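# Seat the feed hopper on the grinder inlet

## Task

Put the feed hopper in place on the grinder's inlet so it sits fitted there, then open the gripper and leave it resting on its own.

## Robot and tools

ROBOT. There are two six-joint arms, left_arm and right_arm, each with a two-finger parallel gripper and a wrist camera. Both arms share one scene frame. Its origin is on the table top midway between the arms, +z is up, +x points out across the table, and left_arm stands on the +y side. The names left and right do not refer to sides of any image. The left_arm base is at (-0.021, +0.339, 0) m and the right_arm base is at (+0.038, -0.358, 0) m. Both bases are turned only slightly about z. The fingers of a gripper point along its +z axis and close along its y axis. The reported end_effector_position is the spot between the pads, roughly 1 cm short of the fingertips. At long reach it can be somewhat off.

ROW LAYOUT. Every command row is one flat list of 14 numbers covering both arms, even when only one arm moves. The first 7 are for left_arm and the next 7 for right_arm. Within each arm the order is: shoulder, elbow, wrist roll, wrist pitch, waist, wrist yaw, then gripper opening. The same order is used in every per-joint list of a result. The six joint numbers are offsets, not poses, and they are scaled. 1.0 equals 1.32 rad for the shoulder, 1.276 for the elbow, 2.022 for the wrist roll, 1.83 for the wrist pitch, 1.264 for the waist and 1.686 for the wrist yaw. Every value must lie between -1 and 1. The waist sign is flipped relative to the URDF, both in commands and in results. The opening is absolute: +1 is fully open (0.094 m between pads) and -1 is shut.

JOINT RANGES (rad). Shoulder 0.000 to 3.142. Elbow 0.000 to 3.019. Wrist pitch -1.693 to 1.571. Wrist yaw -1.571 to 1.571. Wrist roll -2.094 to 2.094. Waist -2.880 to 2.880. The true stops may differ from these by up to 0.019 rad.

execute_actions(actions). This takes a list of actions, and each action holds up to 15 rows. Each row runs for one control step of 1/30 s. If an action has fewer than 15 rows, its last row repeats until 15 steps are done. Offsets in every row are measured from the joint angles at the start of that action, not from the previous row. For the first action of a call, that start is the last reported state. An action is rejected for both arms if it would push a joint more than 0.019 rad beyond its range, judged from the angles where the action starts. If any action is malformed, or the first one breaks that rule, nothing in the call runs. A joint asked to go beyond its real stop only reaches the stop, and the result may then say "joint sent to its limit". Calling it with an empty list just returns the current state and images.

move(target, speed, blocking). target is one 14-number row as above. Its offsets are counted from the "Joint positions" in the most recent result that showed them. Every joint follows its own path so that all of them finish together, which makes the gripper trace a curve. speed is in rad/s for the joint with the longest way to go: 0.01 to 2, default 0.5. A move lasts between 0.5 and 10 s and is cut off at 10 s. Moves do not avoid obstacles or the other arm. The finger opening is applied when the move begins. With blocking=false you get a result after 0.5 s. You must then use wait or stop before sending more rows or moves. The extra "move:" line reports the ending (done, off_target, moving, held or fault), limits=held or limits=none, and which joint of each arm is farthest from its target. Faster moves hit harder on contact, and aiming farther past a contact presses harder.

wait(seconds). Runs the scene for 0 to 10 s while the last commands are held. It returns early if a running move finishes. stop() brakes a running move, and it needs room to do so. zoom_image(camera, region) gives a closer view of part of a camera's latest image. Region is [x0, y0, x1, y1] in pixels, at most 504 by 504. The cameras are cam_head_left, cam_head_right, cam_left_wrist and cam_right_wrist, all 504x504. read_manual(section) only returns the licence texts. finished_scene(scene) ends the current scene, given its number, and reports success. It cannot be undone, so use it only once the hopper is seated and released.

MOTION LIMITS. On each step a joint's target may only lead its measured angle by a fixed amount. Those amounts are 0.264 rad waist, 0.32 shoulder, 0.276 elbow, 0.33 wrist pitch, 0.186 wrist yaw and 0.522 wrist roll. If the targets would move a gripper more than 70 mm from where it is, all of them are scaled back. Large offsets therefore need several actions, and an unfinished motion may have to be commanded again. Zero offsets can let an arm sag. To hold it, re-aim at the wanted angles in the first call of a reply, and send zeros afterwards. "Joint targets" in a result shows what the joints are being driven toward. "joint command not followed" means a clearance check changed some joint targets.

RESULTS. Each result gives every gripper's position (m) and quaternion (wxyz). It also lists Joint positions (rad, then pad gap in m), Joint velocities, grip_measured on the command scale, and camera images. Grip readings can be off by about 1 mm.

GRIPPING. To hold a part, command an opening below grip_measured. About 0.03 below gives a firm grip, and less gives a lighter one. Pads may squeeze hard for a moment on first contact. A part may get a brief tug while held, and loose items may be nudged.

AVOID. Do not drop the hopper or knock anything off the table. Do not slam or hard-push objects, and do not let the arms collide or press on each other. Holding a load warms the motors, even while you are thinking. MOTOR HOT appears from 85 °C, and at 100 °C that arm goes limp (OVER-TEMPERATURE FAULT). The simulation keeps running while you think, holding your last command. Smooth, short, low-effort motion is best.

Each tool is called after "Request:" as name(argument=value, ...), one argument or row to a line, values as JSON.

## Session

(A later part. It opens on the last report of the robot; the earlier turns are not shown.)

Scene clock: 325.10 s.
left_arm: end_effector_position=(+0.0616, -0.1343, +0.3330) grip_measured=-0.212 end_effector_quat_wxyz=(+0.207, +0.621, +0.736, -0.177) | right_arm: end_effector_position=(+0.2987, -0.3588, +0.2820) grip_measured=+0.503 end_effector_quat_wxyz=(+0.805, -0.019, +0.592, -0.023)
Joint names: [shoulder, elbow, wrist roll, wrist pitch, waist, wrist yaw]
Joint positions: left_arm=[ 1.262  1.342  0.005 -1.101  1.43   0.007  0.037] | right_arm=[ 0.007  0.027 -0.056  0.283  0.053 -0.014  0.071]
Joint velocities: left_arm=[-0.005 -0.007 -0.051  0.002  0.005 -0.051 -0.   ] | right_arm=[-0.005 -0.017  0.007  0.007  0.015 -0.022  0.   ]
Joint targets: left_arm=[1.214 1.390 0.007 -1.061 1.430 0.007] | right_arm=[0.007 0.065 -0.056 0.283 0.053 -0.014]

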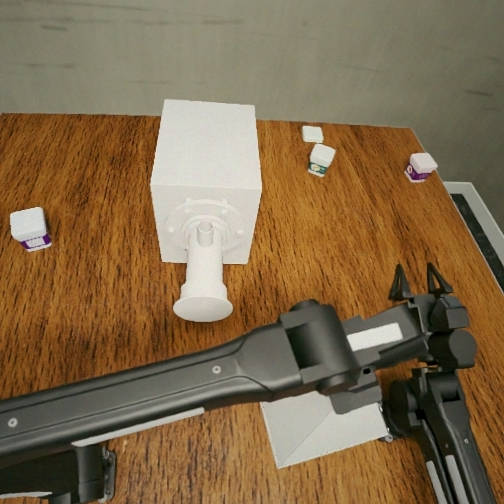

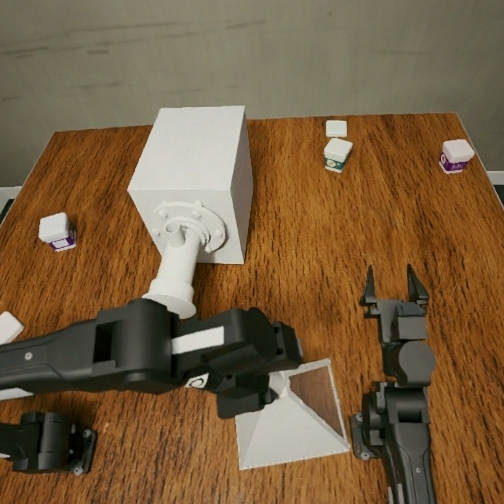

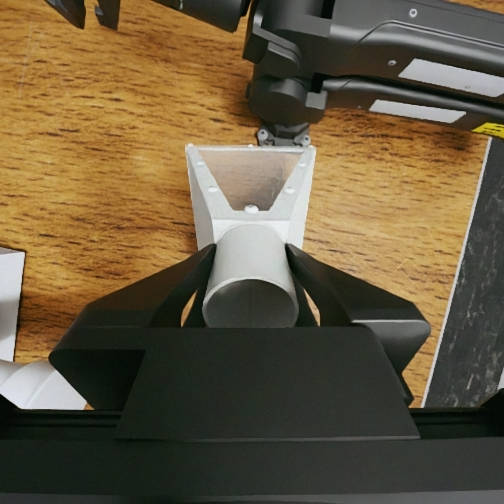

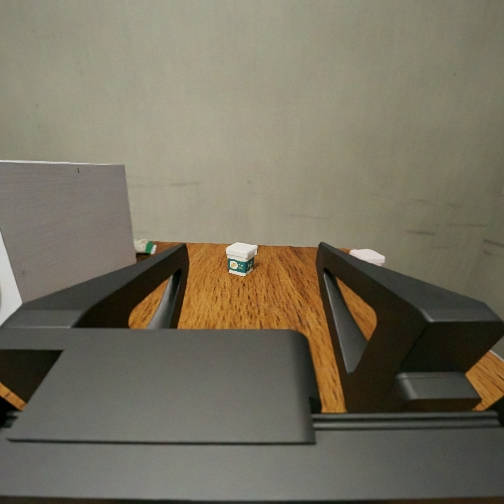

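Request:
execute_actions(
  actions=[
    [[-0.105,-0.052,0,0.095,0,0,-0.35,0,0.03,0,0,0,0,0.5]],
    [[-0.105,-0.052,0,0.095,0,0,-0.35,0,0.03,0,0,0,0,0.5]],
    [[-0.105,-0.052,0,0.1,0,0,-0.35,0,0.03,0,0,0,0,0.5]],
    [[-0.1,-0.052,0,0.1,0,0,-0.35,0,0.03,0,0,0,0,0.5]],
    [[-0.1,-0.055,0,0.1,0,0,-0.35,0,0.03,0,0,0,0,0.5]],
  ],
)

Scene clock: 336.83 s.
left_arm: end_effector_position=(+0.0477, -0.0491, +0.3414) grip_measured=-0.212 end_effector_quat_wxyz=(+0.396, +0.548, +0.656, -0.335) | right_arm: end_effector_position=(+0.2987, -0.3588, +0.2820) grip_measured=+0.503 end_effector_quat_wxyz=(+0.805, -0.019, +0.592, -0.023)
Joint names: [shoulder, elbow, wrist roll, wrist pitch, waist, wrist yaw]
Joint positions: left_arm=[ 0.762  0.798 -0.005 -0.516  1.428  0.003  0.037] | right_arm=[ 0.007  0.027 -0.056  0.283  0.053 -0.014  0.071]
Joint velocities: left_arm=[-0.005 -0.012  0.051 -0.002 -0.005  0.022  0.001] | right_arm=[-0.005 -0.007  0.037 -0.022 -0.005 -0.051  0.001]
Joint targets: left_arm=[0.736 0.836 -0.002 -0.451 1.428 0.005] | right_arm=[0.007 0.065 -0.056 0.283 0.053 -0.014]

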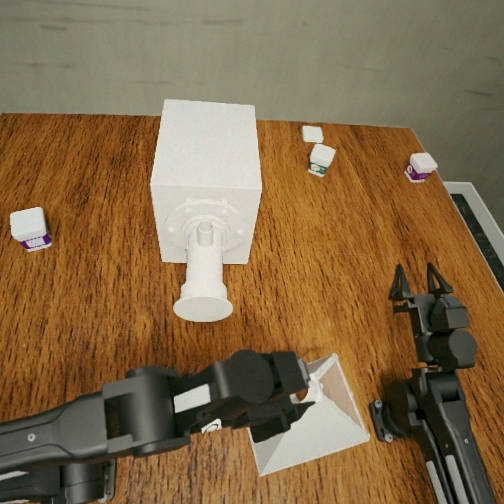

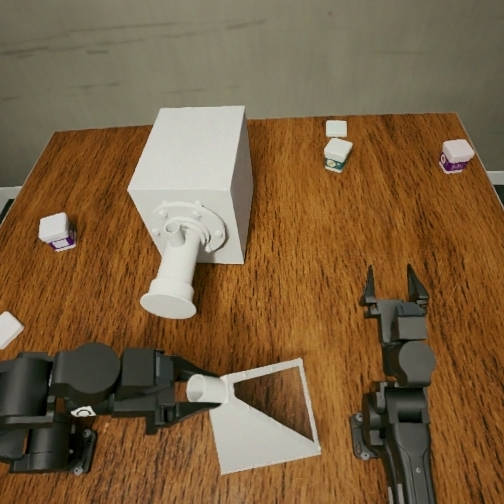

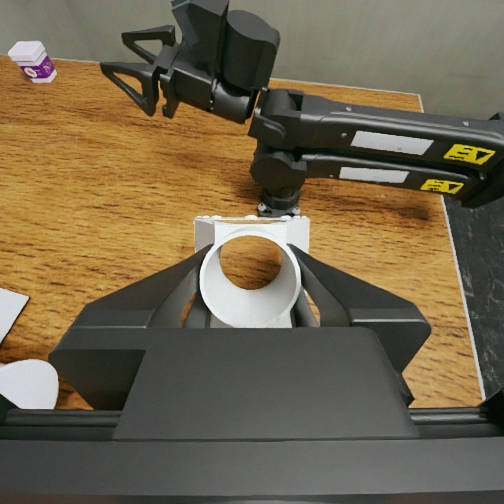

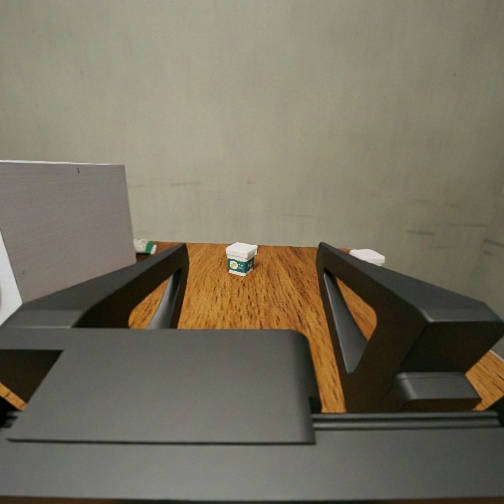

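Request:
move(
  target=[-0.325,-0.165,0,-0.1,0,0,-0.35,0,0.03,0,0,0,0,0.5],
  speed=0.2,
)

Scene clock: 344.90 s.
left_arm: end_effector_position=(+0.0278, +0.0641, +0.3334) grip_measured=-0.212 end_effector_quat_wxyz=(+0.429, +0.529, +0.636, -0.362) | right_arm: end_effector_position=(+0.2987, -0.3588, +0.2820) grip_measured=+0.503 end_effector_quat_wxyz=(+0.805, -0.019, +0.592, -0.023)
Joint names: [shoulder, elbow, wrist roll, wrist pitch, waist, wrist yaw]
Joint positions: left_arm=[ 0.325  0.613 -0.007 -0.665  1.428  0.001  0.037] | right_arm=[ 0.007  0.027 -0.056  0.283  0.053 -0.014  0.071]
Joint velocities: left_arm=[ 0.005  0.002  0.007  0.007 -0.015 -0.007 -0.   ] | right_arm=[ 0.005 -0.017  0.007  0.012  0.015  0.007 -0.001]
Joint targets: left_arm=[0.333 0.588 -0.005 -0.699 1.428 0.003] | right_arm=[0.007 0.065 -0.056 0.283 0.053 -0.014]
move: off_target (left_arm, right_arm); limits=none; left_arm: farthest joint: the wrist pitch, 0.034 radians from its target (0.183 radians at the start); right_arm: farthest joint: the elbow, 0.038 radians from its target (0.038 radians at the start)

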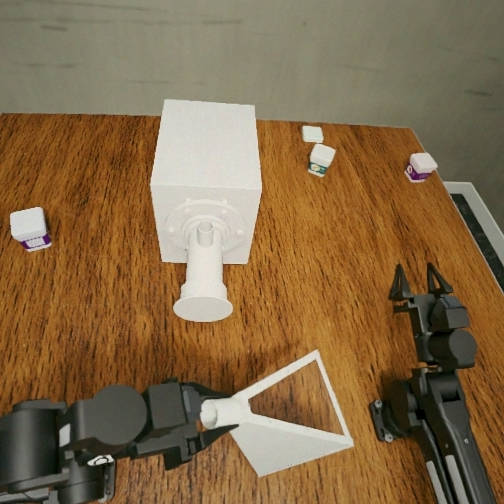

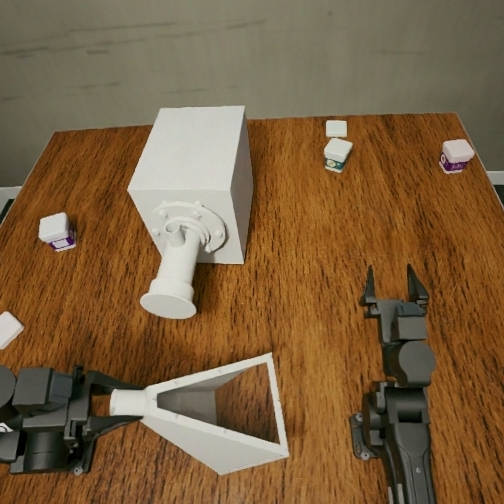

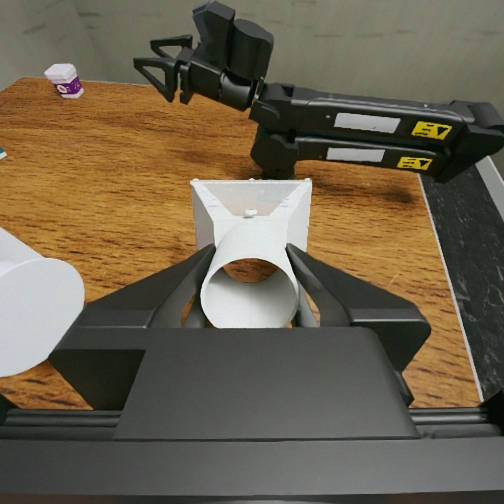

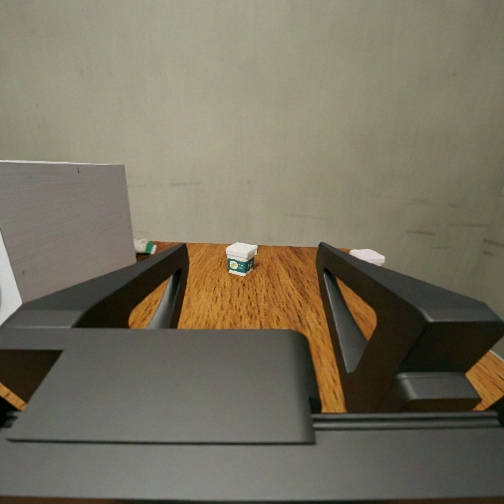

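Request:
move(
  target=[-0.225,-0.04,0,-0.22,0,0,-0.35,0,0.03,0,0,0,0,0.5],
  speed=0.2,
)

Request:
move(
  target=[0,-0.2,0,0.02,0,0,-0.35,0,0.03,0,0,0,0,0.5],
  speed=0.12,
)

Scene clock: 356.70 s.
left_arm: end_effector_position=(+0.0117, +0.1564, +0.2983) grip_measured=-0.212 end_effector_quat_wxyz=(+0.398, +0.545, +0.657, -0.335) | right_arm: end_effector_position=(+0.2987, -0.3588, +0.2820) grip_measured=+0.503 end_effector_quat_wxyz=(+0.805, -0.019, +0.592, -0.023)
Joint names: [shoulder, elbow, wrist roll, wrist pitch, waist, wrist yaw]
Joint positions: left_arm=[ 0.022  0.586 -0.008 -1.041  1.428 -0.002  0.037] | right_arm=[ 0.007  0.027 -0.056  0.283  0.053 -0.014  0.071]
Joint velocities: left_arm=[-0.005 -0.012  0.007 -0.027 -0.005  0.022 -0.001] | right_arm=[-0.015  0.012 -0.022  0.012  0.034 -0.037 -0.001]
Joint targets: left_arm=[0.028 0.562 -0.007 -1.068 1.428 0.001] | right_arm=[0.007 0.065 -0.056 0.283 0.053 -0.014]
move: off_target (left_arm, right_arm); limits=none; left_arm: farthest joint: the wrist pitch, 0.027 radians from its target (0.402 radians at the start); right_arm: farthest joint: the elbow, 0.038 radians from its target (0.038 radians at the start)

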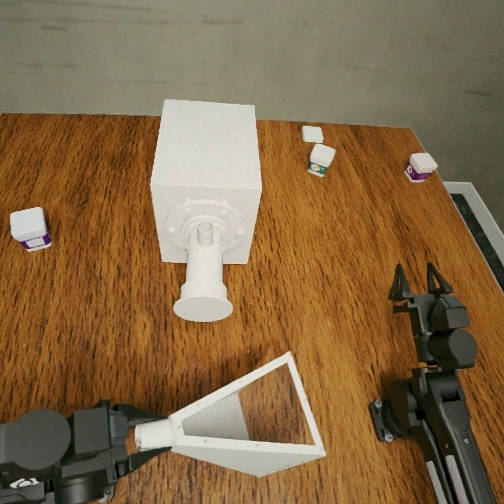

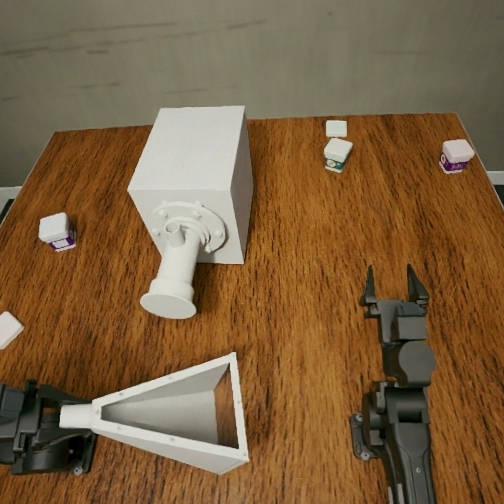

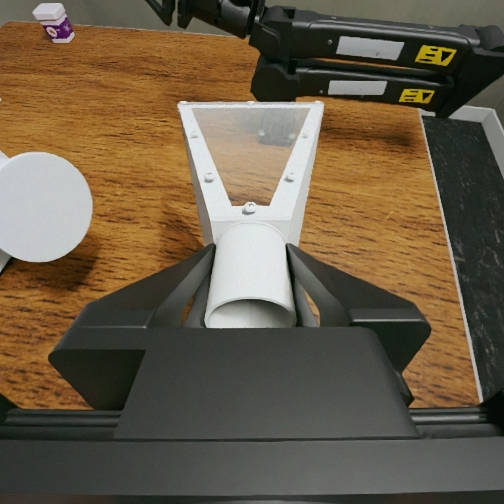

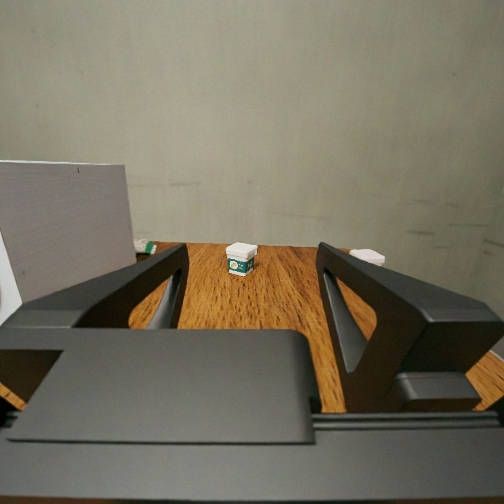

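Scene clock: 359.17 s.
left_arm: end_effector_position=(+0.0138, +0.1448, +0.1669) grip_measured=-0.212 end_effector_quat_wxyz=(+0.329, +0.576, +0.695, -0.276) | right_arm: end_effector_position=(+0.2987, -0.3588, +0.2820) grip_measured=+0.503 end_effector_quat_wxyz=(+0.805, -0.019, +0.592, -0.023)
Joint names: [shoulder, elbow, wrist roll, wrist pitch, waist, wrist yaw]
Joint positions: left_arm=[ 0.012  0.329 -0.008 -0.999  1.428 -0.002  0.037] | right_arm=[ 0.007  0.027 -0.056  0.283  0.053 -0.014  0.071]
Joint velocities: left_arm=[-0.005  0.002  0.022  0.007  0.005  0.022 -0.001] | right_arm=[ 0.005 -0.002  0.066 -0.012  0.005 -0.066 -0.   ]
Joint targets: left_arm=[0.022 0.331 -0.008 -1.004 1.428 -0.002] | right_arm=[0.007 0.065 -0.056 0.283 0.053 -0.014]
move: off_target (right_arm); limits=none; left_arm: farthest joint: the shoulder, 0.010 radians from its target (0.000 radians at the start); right_arm: farthest joint: the elbow, 0.038 radians from its target (0.038 radians at the start)

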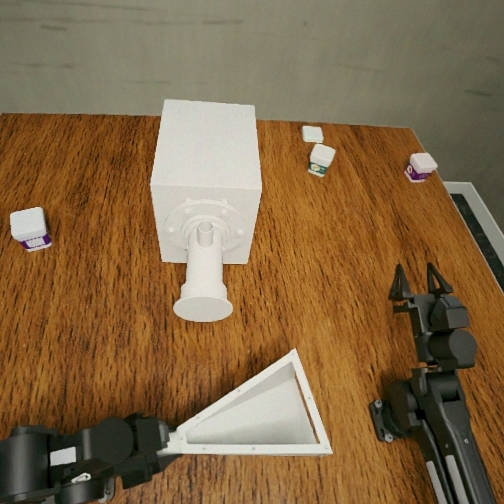

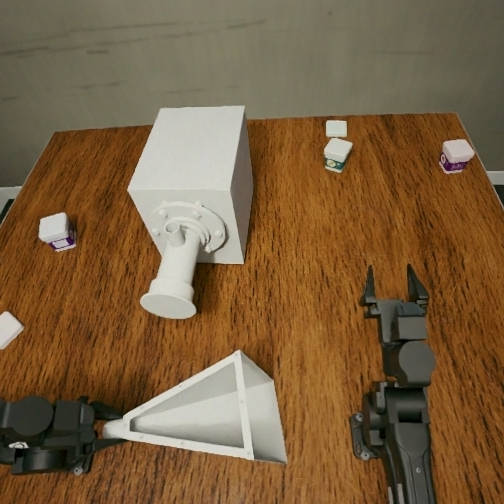

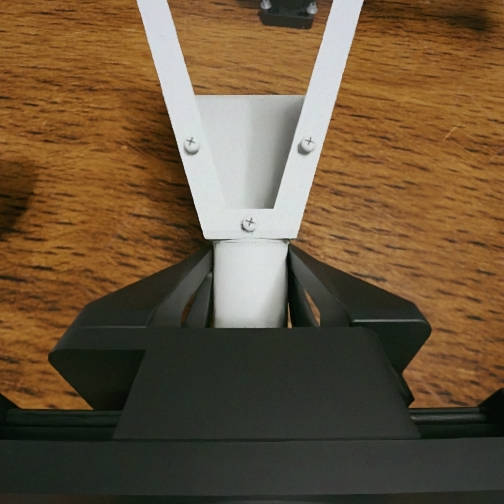

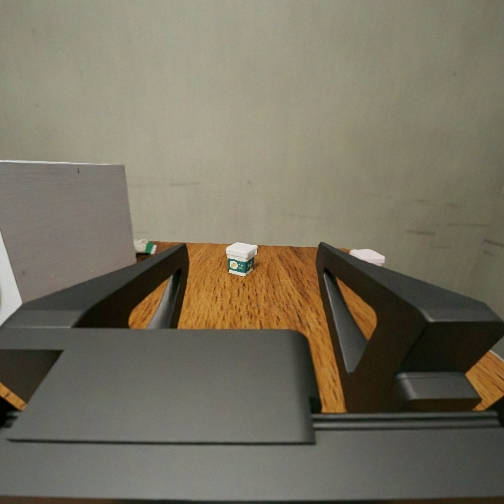

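Request:
move(
  target=[0.217,-0.166,0,0.15,0,0,-0.35,0,0.03,0,0,0,0,0.5],
  speed=0.15,
)

Request:
execute_actions(
  actions=[
    [[0,0.01,0,0,0,0,1,0,0.03,0,0,0,0,0.5]],
  ],
)

Request:
move(
  target=[0.08,0.22,0,-0.07,0,0,1,0,0.03,0,0,0,0,0.5],
  speed=0.3,
)

Scene clock: 369.40 s.
left_arm: end_effector_position=(+0.0151, +0.1374, +0.0432) grip_measured=-0.207 end_effector_quat_wxyz=(+0.249, +0.604, +0.728, -0.208) | right_arm: end_effector_position=(+0.2987, -0.3588, +0.2820) grip_measured=+0.503 end_effector_quat_wxyz=(+0.805, -0.019, +0.592, -0.023)
Joint names: [shoulder, elbow, wrist roll, wrist pitch, waist, wrist yaw]
Joint positions: left_arm=[ 0.289  0.115 -0.008 -0.736  1.428 -0.002  0.037] | right_arm=[ 0.007  0.027 -0.056  0.283  0.053 -0.014  0.071]
Joint velocities: left_arm=[-0.005 -0.002  0.007 -0.012 -0.015  0.022 -0.   ] | right_arm=[-0.005  0.002  0.007  0.007 -0.005 -0.066 -0.001]
Joint targets: left_arm=[0.298 0.117 -0.008 -0.725 1.428 -0.002] | right_arm=[0.007 0.065 -0.056 0.283 0.053 -0.014]
move: off_target (right_arm); limits=none; left_arm: farthest joint: the wrist pitch, 0.012 radians from its target (0.275 radians at the start); right_arm: farthest joint: the elbow, 0.038 radians from its target (0.038 radians at the start)

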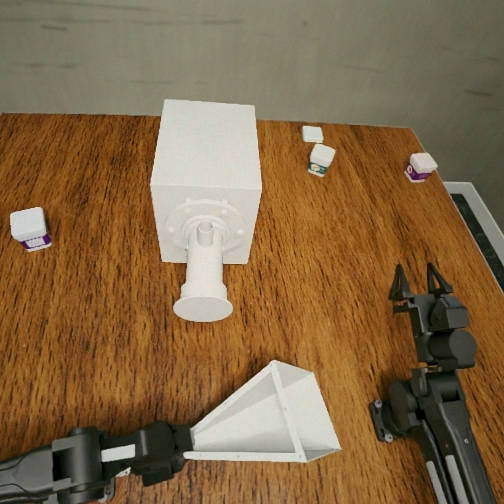

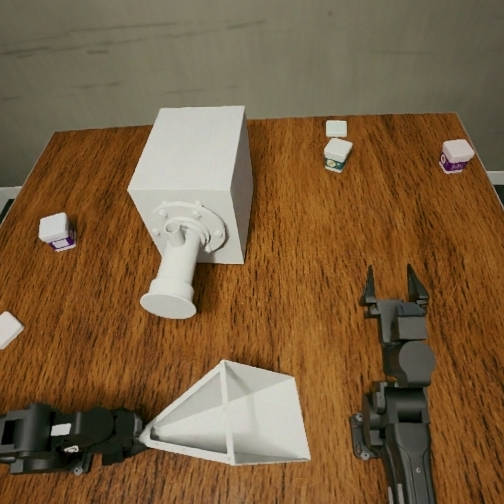

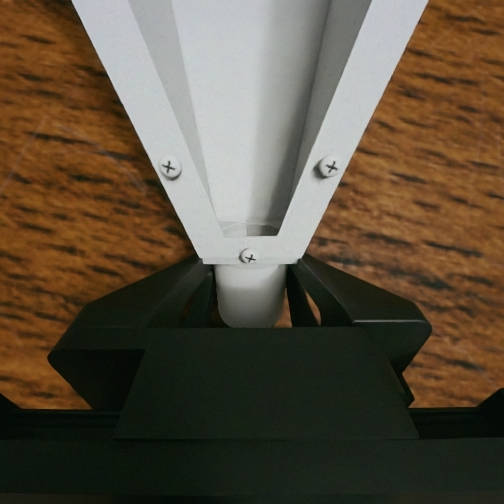

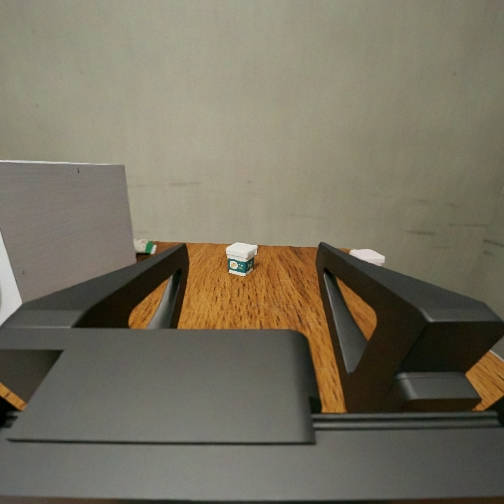

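Scene clock: 369.90 s.
left_arm: end_effector_position=(+0.0151, +0.1376, +0.0431) grip_measured=+0.999 end_effector_quat_wxyz=(+0.248, +0.604, +0.728, -0.208) | right_arm: end_effector_position=(+0.2987, -0.3588, +0.2820) grip_measured=+0.503 end_effector_quat_wxyz=(+0.805, -0.019, +0.592, -0.023)
Joint names: [shoulder, elbow, wrist roll, wrist pitch, waist, wrist yaw]
Joint positions: left_arm=[ 0.289  0.115 -0.008 -0.737  1.428 -0.002  0.094] | right_arm=[ 0.007  0.027 -0.056  0.283  0.053 -0.014  0.071]
Joint velocities: left_arm=[ 0.005  0.007  0.051  0.002  0.015 -0.051 -0.   ] | right_arm=[-0.005 -0.022  0.022 -0.017  0.015 -0.007 -0.001]
Joint targets: left_arm=[0.289 0.128 -0.008 -0.736 1.428 -0.002] | right_arm=[0.007 0.065 -0.056 0.283 0.053 -0.014]

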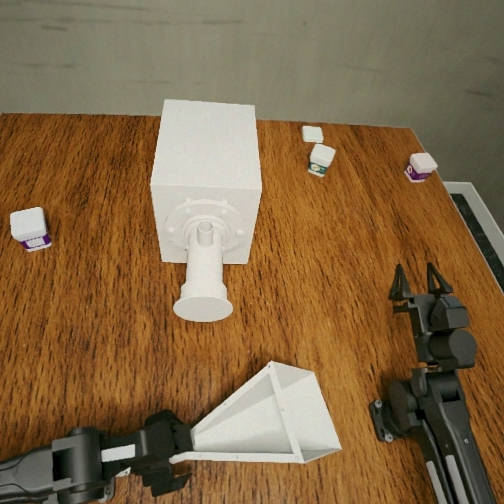

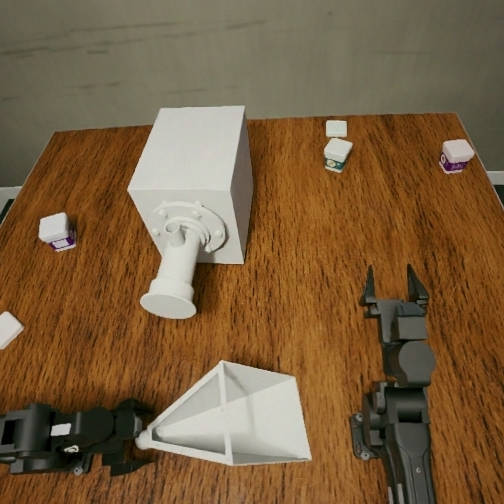

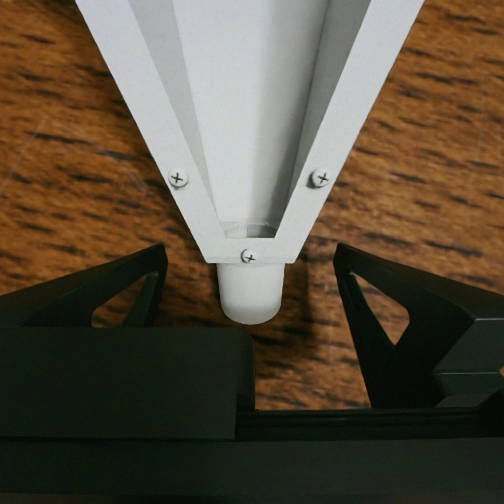

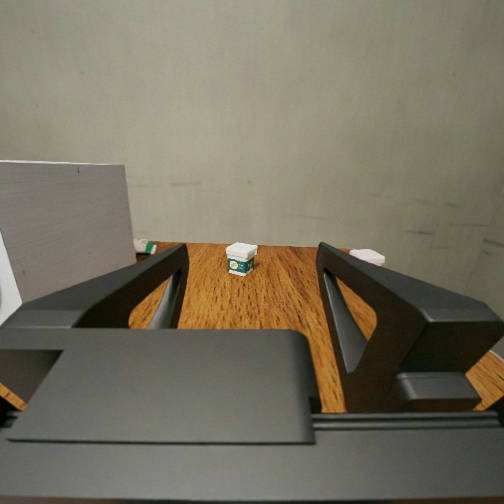

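Scene clock: 371.30 s.
left_arm: end_effector_position=(+0.0200, +0.1101, +0.1297) grip_measured=+0.999 end_effector_quat_wxyz=(+0.255, +0.602, +0.726, -0.214) | right_arm: end_effector_position=(+0.2987, -0.3588, +0.2820) grip_measured=+0.503 end_effector_quat_wxyz=(+0.805, -0.019, +0.592, -0.023)
Joint names: [shoulder, elbow, wrist roll, wrist pitch, waist, wrist yaw]
Joint positions: left_arm=[ 0.389  0.348 -0.008 -0.851  1.428 -0.002  0.094] | right_arm=[ 0.007  0.027 -0.056  0.283  0.053 -0.014  0.071]
Joint velocities: left_arm=[-0.005 -0.002  0.007 -0.002 -0.005 -0.037  0.   ] | right_arm=[-0.015 -0.002 -0.037 -0.017 -0.005 -0.007 -0.001]
Joint targets: left_arm=[0.395 0.396 -0.008 -0.865 1.428 -0.002] | right_arm=[0.007 0.065 -0.056 0.283 0.053 -0.014]
move: off_target (left_arm, right_arm); limits=none; left_arm: farthest joint: the elbow, 0.048 radians from its target (0.281 radians at the start); right_arm: farthest joint: the elbow, 0.038 radians from its target (0.038 radians at the start)

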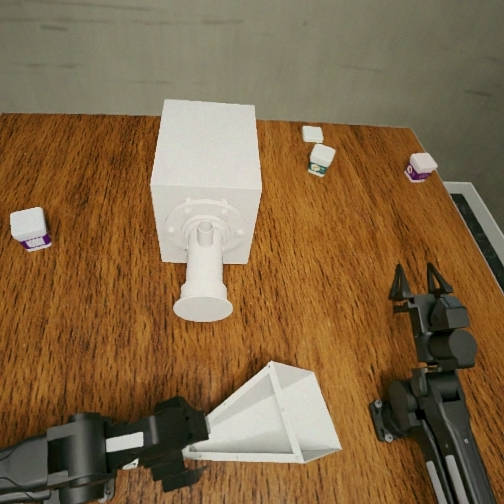

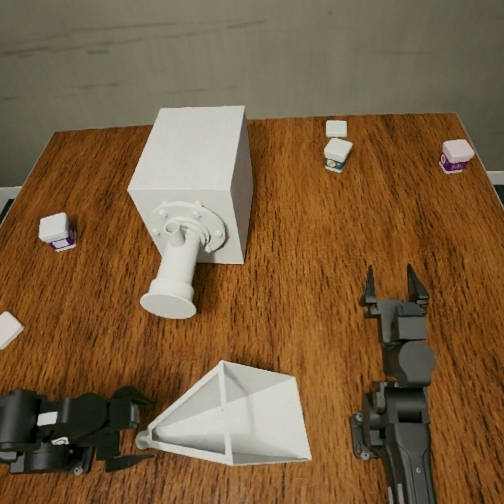

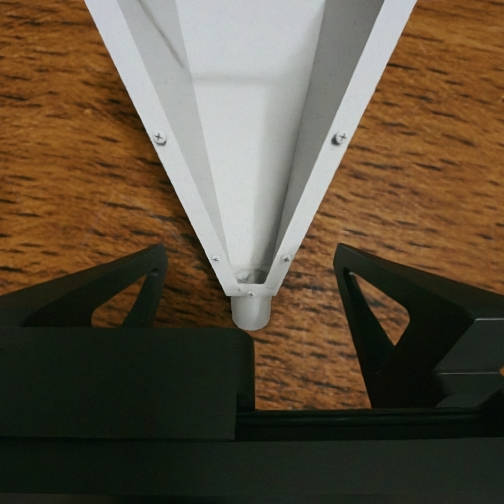

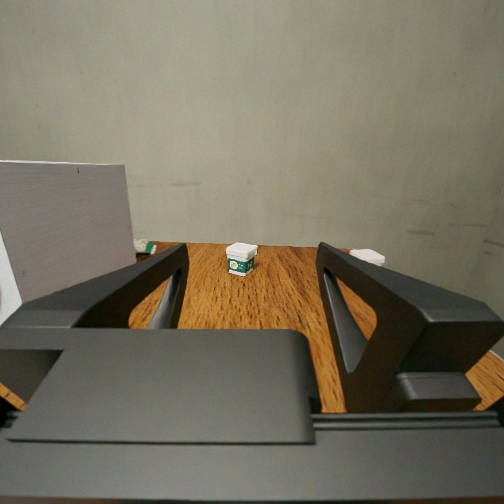

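Request:
move(
  target=[0.364,-0.073,0,0.293,0,0,1,1,0.5,0.028,0.26,0.06,-0.854,1],
  speed=0.7,
)

Request:
execute_actions(
  actions=[
    [[0,0,0,0.015,0,0,0.45,0,0.03,0,0,0,0,1]],
    [[-0.02,0.03,0,0.03,0,0,0.45,0,0.03,0,0,0,0,1]],
    [[-0.04,0.05,0,0.11,0,0,0.45,0,0.03,0,0,0,0,1]],
    [[-0.04,0.05,0,0.13,0,0,0.45,0,0.03,0,0,0,0,1]],
    [[-0.04,0.05,0,0.13,0,0,0.45,0,0.03,0,0,0,0,1]],
    [[-0.04,0.05,0,0.13,0,0,0.45,0,0.03,0,0,0,0,1]],
  ],
)

Scene clock: 382.20 s.
left_arm: end_effector_position=(+0.0297, +0.0565, +0.0473) grip_measured=+0.999 end_effector_quat_wxyz=(+0.238, +0.607, +0.732, -0.200) | right_arm: end_effector_position=(+0.4315, -0.2176, +0.2689) grip_measured=+1.000 end_effector_quat_wxyz=(+0.557, -0.458, +0.537, +0.438)
Joint names: [shoulder, elbow, wrist roll, wrist pitch, waist, wrist yaw]
Joint positions: left_arm=[ 0.865  0.26  -0.008 -0.334  1.428 -0.002  0.094] | right_arm=[ 1.326  0.619 -0.01   0.736  0.119 -1.451  0.094]
Joint velocities: left_arm=[-0.005 -0.007 -0.007  0.007 -0.005 -0.022 -0.   ] | right_arm=[-0.005 -0.017  0.007 -0.007  0.015  0.066  0.   ]
Joint targets: left_arm=[0.869 0.254 -0.008 -0.315 1.428 -0.002] | right_arm=[1.327 0.665 0.000 0.759 0.128 -1.453]
move: off_target (right_arm); limits=none; left_arm: farthest joint: the wrist pitch, 0.019 radians from its target (0.537 radians at the start); right_arm: farthest joint: the elbow, 0.046 radians from its target (0.638 radians at the start)

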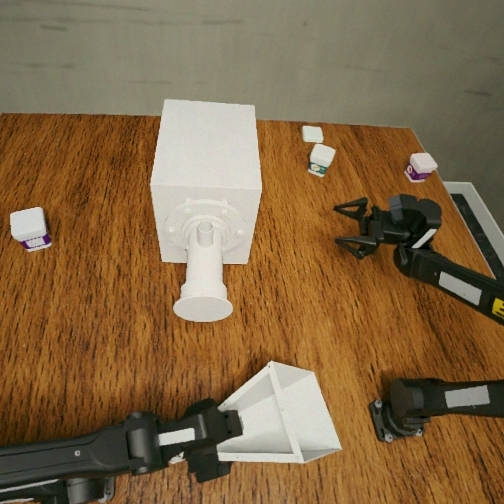

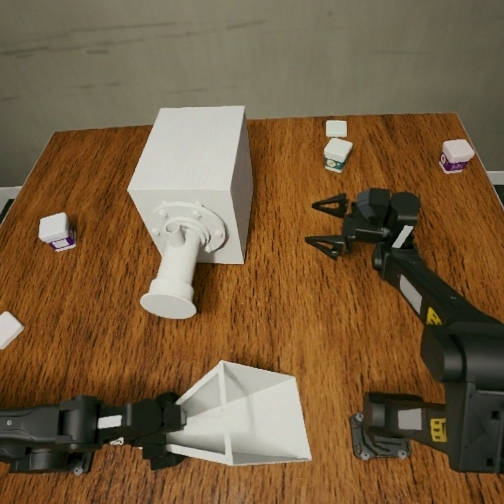

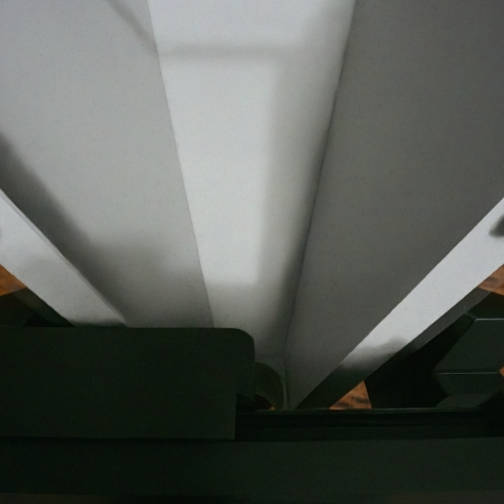

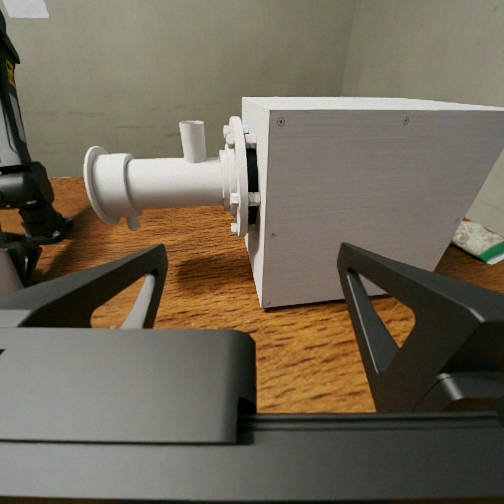

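Scene clock: 385.20 s.
left_arm: end_effector_position=(+0.0418, -0.0113, +0.1249) grip_measured=+0.809 end_effector_quat_wxyz=(+0.407, +0.540, +0.652, -0.343) | right_arm: end_effector_position=(+0.4315, -0.2176, +0.2689) grip_measured=+1.000 end_effector_quat_wxyz=(+0.557, -0.458, +0.537, +0.438)
Joint names: [shoulder, elbow, wrist roll, wrist pitch, waist, wrist yaw]
Joint positions: left_arm=[ 0.88   0.22  -0.008  0.212  1.428 -0.002  0.085] | right_arm=[ 1.326  0.619 -0.01   0.736  0.119 -1.451  0.094]
Joint velocities: left_arm=[-0.005  0.002  0.007  0.002 -0.005  0.022 -0.   ] | right_arm=[-0.005 -0.007 -0.051 -0.012  0.005 -0.022  0.   ]
Joint targets: left_arm=[0.822 0.293 -0.008 0.315 1.428 -0.002] | right_arm=[1.326 0.657 -0.010 0.736 0.119 -1.451]

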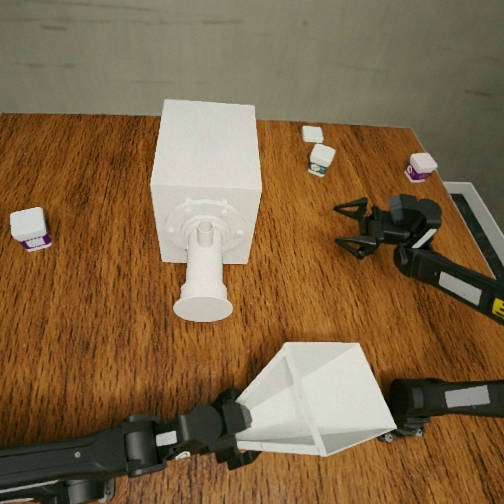

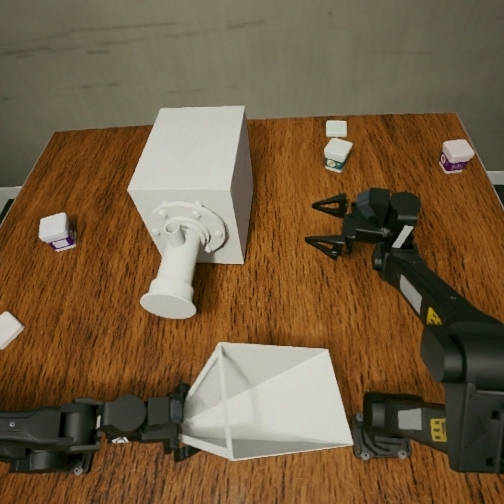

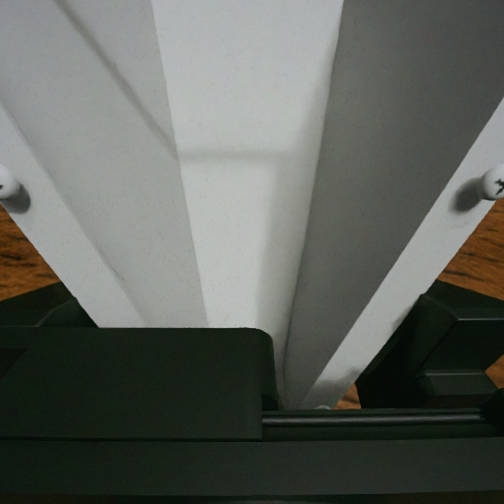

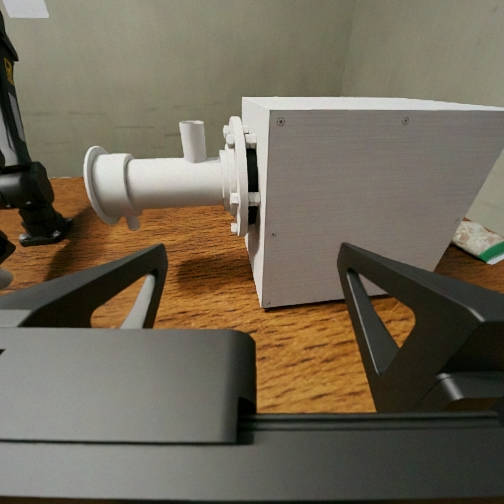

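Request:
execute_actions(
  actions=[
    [[-0.045,0.055,0,0.14,0,0,0.45,0,0.03,0,0,0,0,1]],
    [[-0.045,0.055,0,0.14,0,0,0.45,0,0.03,0,0,0,0,1]],
    [[-0.045,0.055,0,0.14,0,0,0.45,0,0.03,0,0,0,0,1]],
    [[-0.045,0.055,0,0.14,0,0,0.45,0,0.03,0,0,0,0,1]],
    [[-0.045,0.055,0,0.14,0,0,0.45,0,0.03,0,0,0,0,1]],
    [[-0.045,0.055,0,0.14,0,0,0.45,0,0.03,0,0,0,0,1]],
    [[-0.045,0.055,0,0.14,0,0,0.45,0,0.03,0,0,0,0,1]],
  ],
)

Scene clock: 398.23 s.
left_arm: end_effector_position=(+0.0363, +0.0190, +0.3456) grip_measured=+0.809 end_effector_quat_wxyz=(+0.671, +0.305, +0.369, -0.566) | right_arm: end_effector_position=(+0.4315, -0.2176, +0.2689) grip_measured=+1.000 end_effector_quat_wxyz=(+0.557, -0.458, +0.537, +0.438)
Joint names: [shoulder, elbow, wrist roll, wrist pitch, waist, wrist yaw]
Joint positions: left_arm=[ 0.877  0.155 -0.008  1.293  1.428 -0.002  0.085] | right_arm=[ 1.326  0.619 -0.01   0.736  0.119 -1.451  0.094]
Joint velocities: left_arm=[-0.015 -0.002  0.007  0.007  0.005 -0.051 -0.   ] | right_arm=[-0.005 -0.012 -0.007 -0.017  0.015 -0.081  0.   ]
Joint targets: left_arm=[0.838 0.230 -0.008 1.362 1.428 -0.002] | right_arm=[1.326 0.657 -0.010 0.736 0.119 -1.451]

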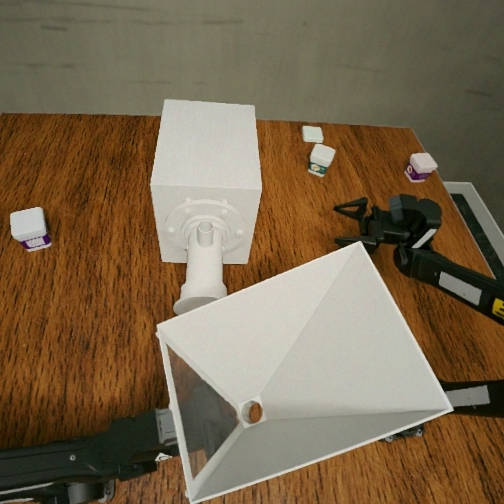

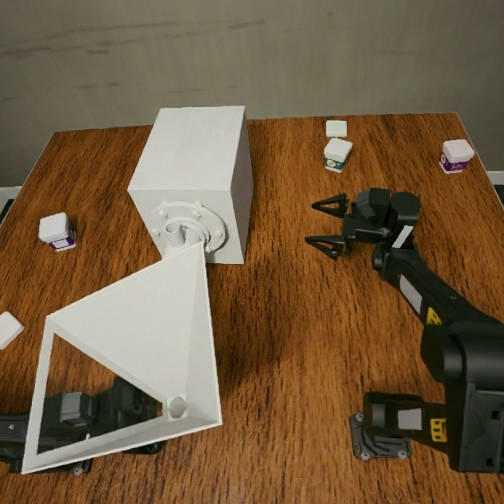

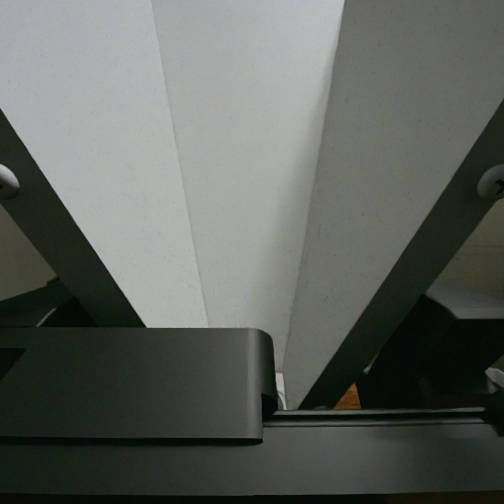

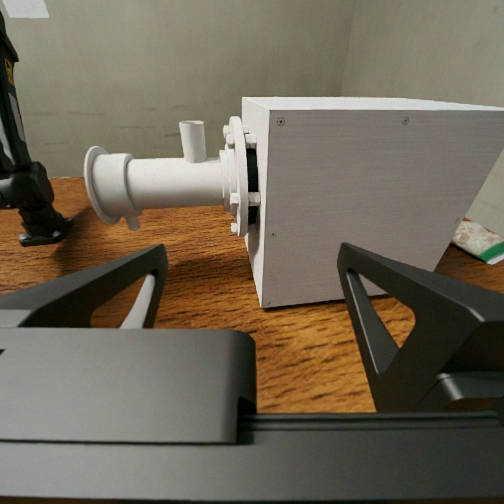

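Request:
execute_actions(
  actions=[
    [[-0.04,0.055,0,0.13,0,0,0.45,0,0.03,0,0,0,0,1]],
    [[-0.08,0.055,0,0.02,0,0,0.45,0,0.03,0,0,0,0,1]],
    [[0,0.16,0,0.01,0,0,0.45,0,0.03,0,0,0,0,1]],
    [[0.01,0.16,0,0.01,0,0,0.45,0,0.03,0,0,0,0,1]],
    [[0.01,0.16,0,0.01,0,0,0.45,0,0.03,0,0,0,0,1]],
  ],
)

Scene clock: 411.20 s.
left_arm: end_effector_position=(+0.0352, +0.0252, +0.4989) grip_measured=+0.808 end_effector_quat_wxyz=(+0.732, +0.185, +0.224, -0.617) | right_arm: end_effector_position=(+0.4315, -0.2176, +0.2689) grip_measured=+1.000 end_effector_quat_wxyz=(+0.557, -0.458, +0.537, +0.438)
Joint names: [shoulder, elbow, wrist roll, wrist pitch, waist, wrist yaw]
Joint positions: left_arm=[ 0.913  0.43  -0.008  1.464  1.428 -0.002  0.085] | right_arm=[ 1.326  0.619 -0.01   0.736  0.119 -1.451  0.094]
Joint velocities: left_arm=[-0.015  0.002 -0.051 -0.012  0.005  0.037  0.001] | right_arm=[-0.005  0.007 -0.081  0.012 -0.005 -0.022  0.   ]
Joint targets: left_arm=[0.873 0.544 -0.008 1.484 1.428 -0.002] | right_arm=[1.326 0.657 -0.010 0.736 0.119 -1.451]

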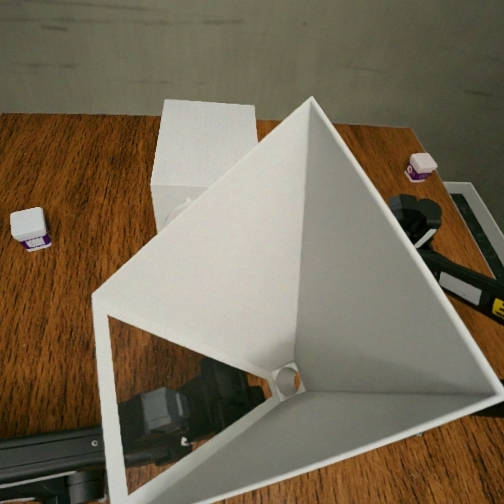

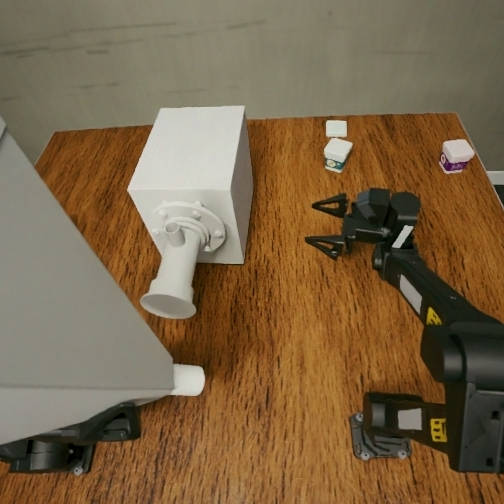

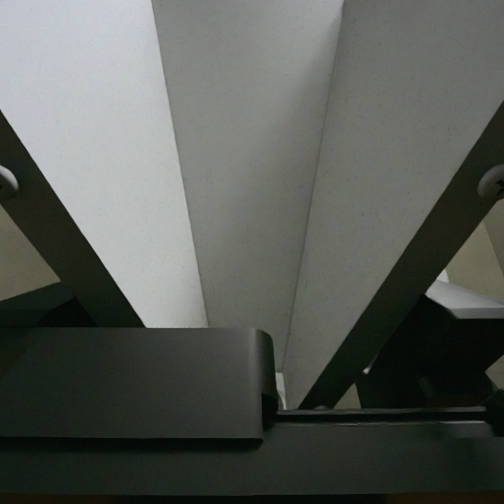

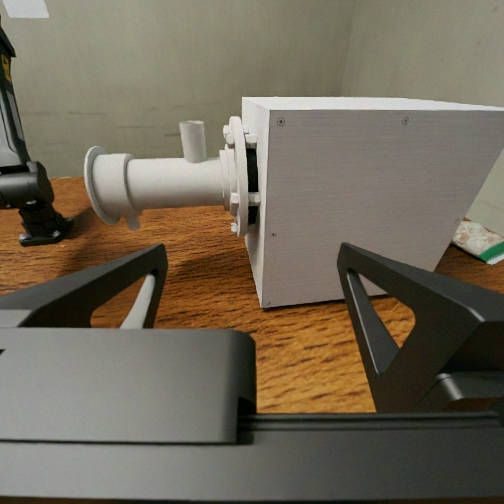

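Request:
execute_actions(
  actions=[
    [[0.01,0.15,0,-0.015,0,0,0.45,0,0.03,0,0,0,0,1]],
    [[0.01,0.16,0,-0.01,0,0,0.45,0,0.03,0,0,0,0,1]],
    [[0.005,0.16,0,-0.005,0,0,0.45,0,0.03,0,0,0,0,1]],
  ],
)

Scene clock: 416.40 s.
left_arm: end_effector_position=(+0.0497, -0.0555, +0.5319) grip_measured=+0.807 end_effector_quat_wxyz=(+0.724, +0.204, +0.247, -0.611) | right_arm: end_effector_position=(+0.4315, -0.2176, +0.2689) grip_measured=+1.000 end_effector_quat_wxyz=(+0.557, -0.458, +0.537, +0.438)
Joint names: [shoulder, elbow, wrist roll, wrist pitch, waist, wrist yaw]
Joint positions: left_arm=[ 1.086  0.651 -0.008  1.353  1.428 -0.002  0.085] | right_arm=[ 1.326  0.619 -0.01   0.736  0.119 -1.451  0.094]
Joint velocities: left_arm=[-0.005 -0.022  0.007 -0.012 -0.005  0.051 -0.001] | right_arm=[-0.015 -0.022 -0.007  0.007 -0.005 -0.007  0.   ]
Joint targets: left_arm=[1.043 0.767 -0.008 1.371 1.428 -0.002] | right_arm=[1.326 0.657 -0.010 0.736 0.119 -1.451]

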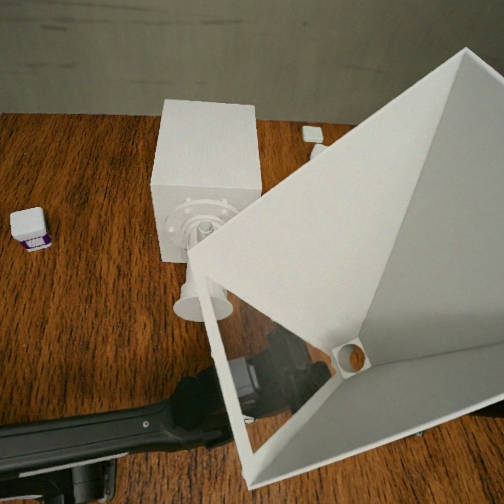

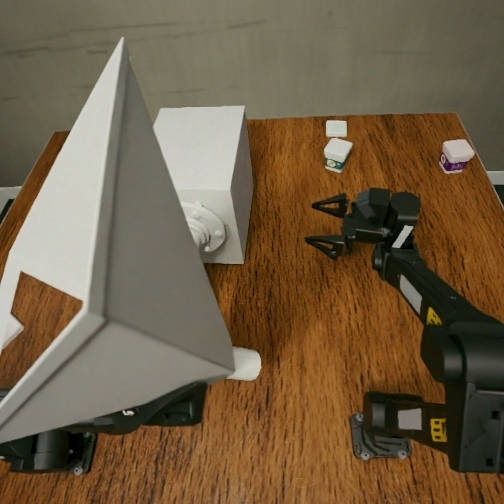

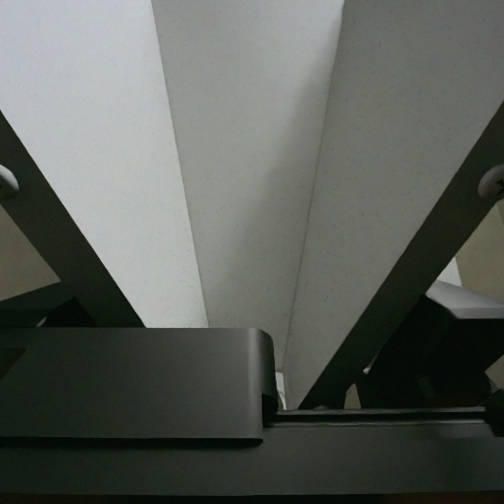

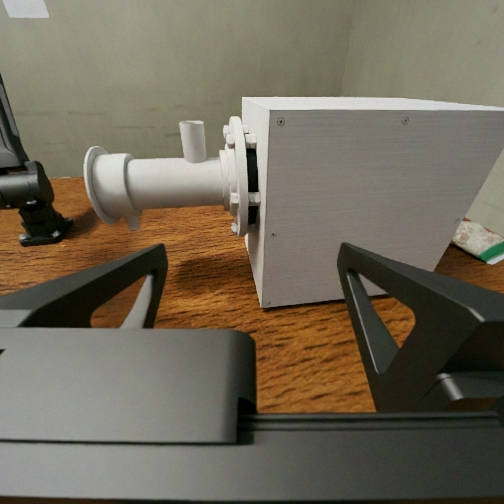

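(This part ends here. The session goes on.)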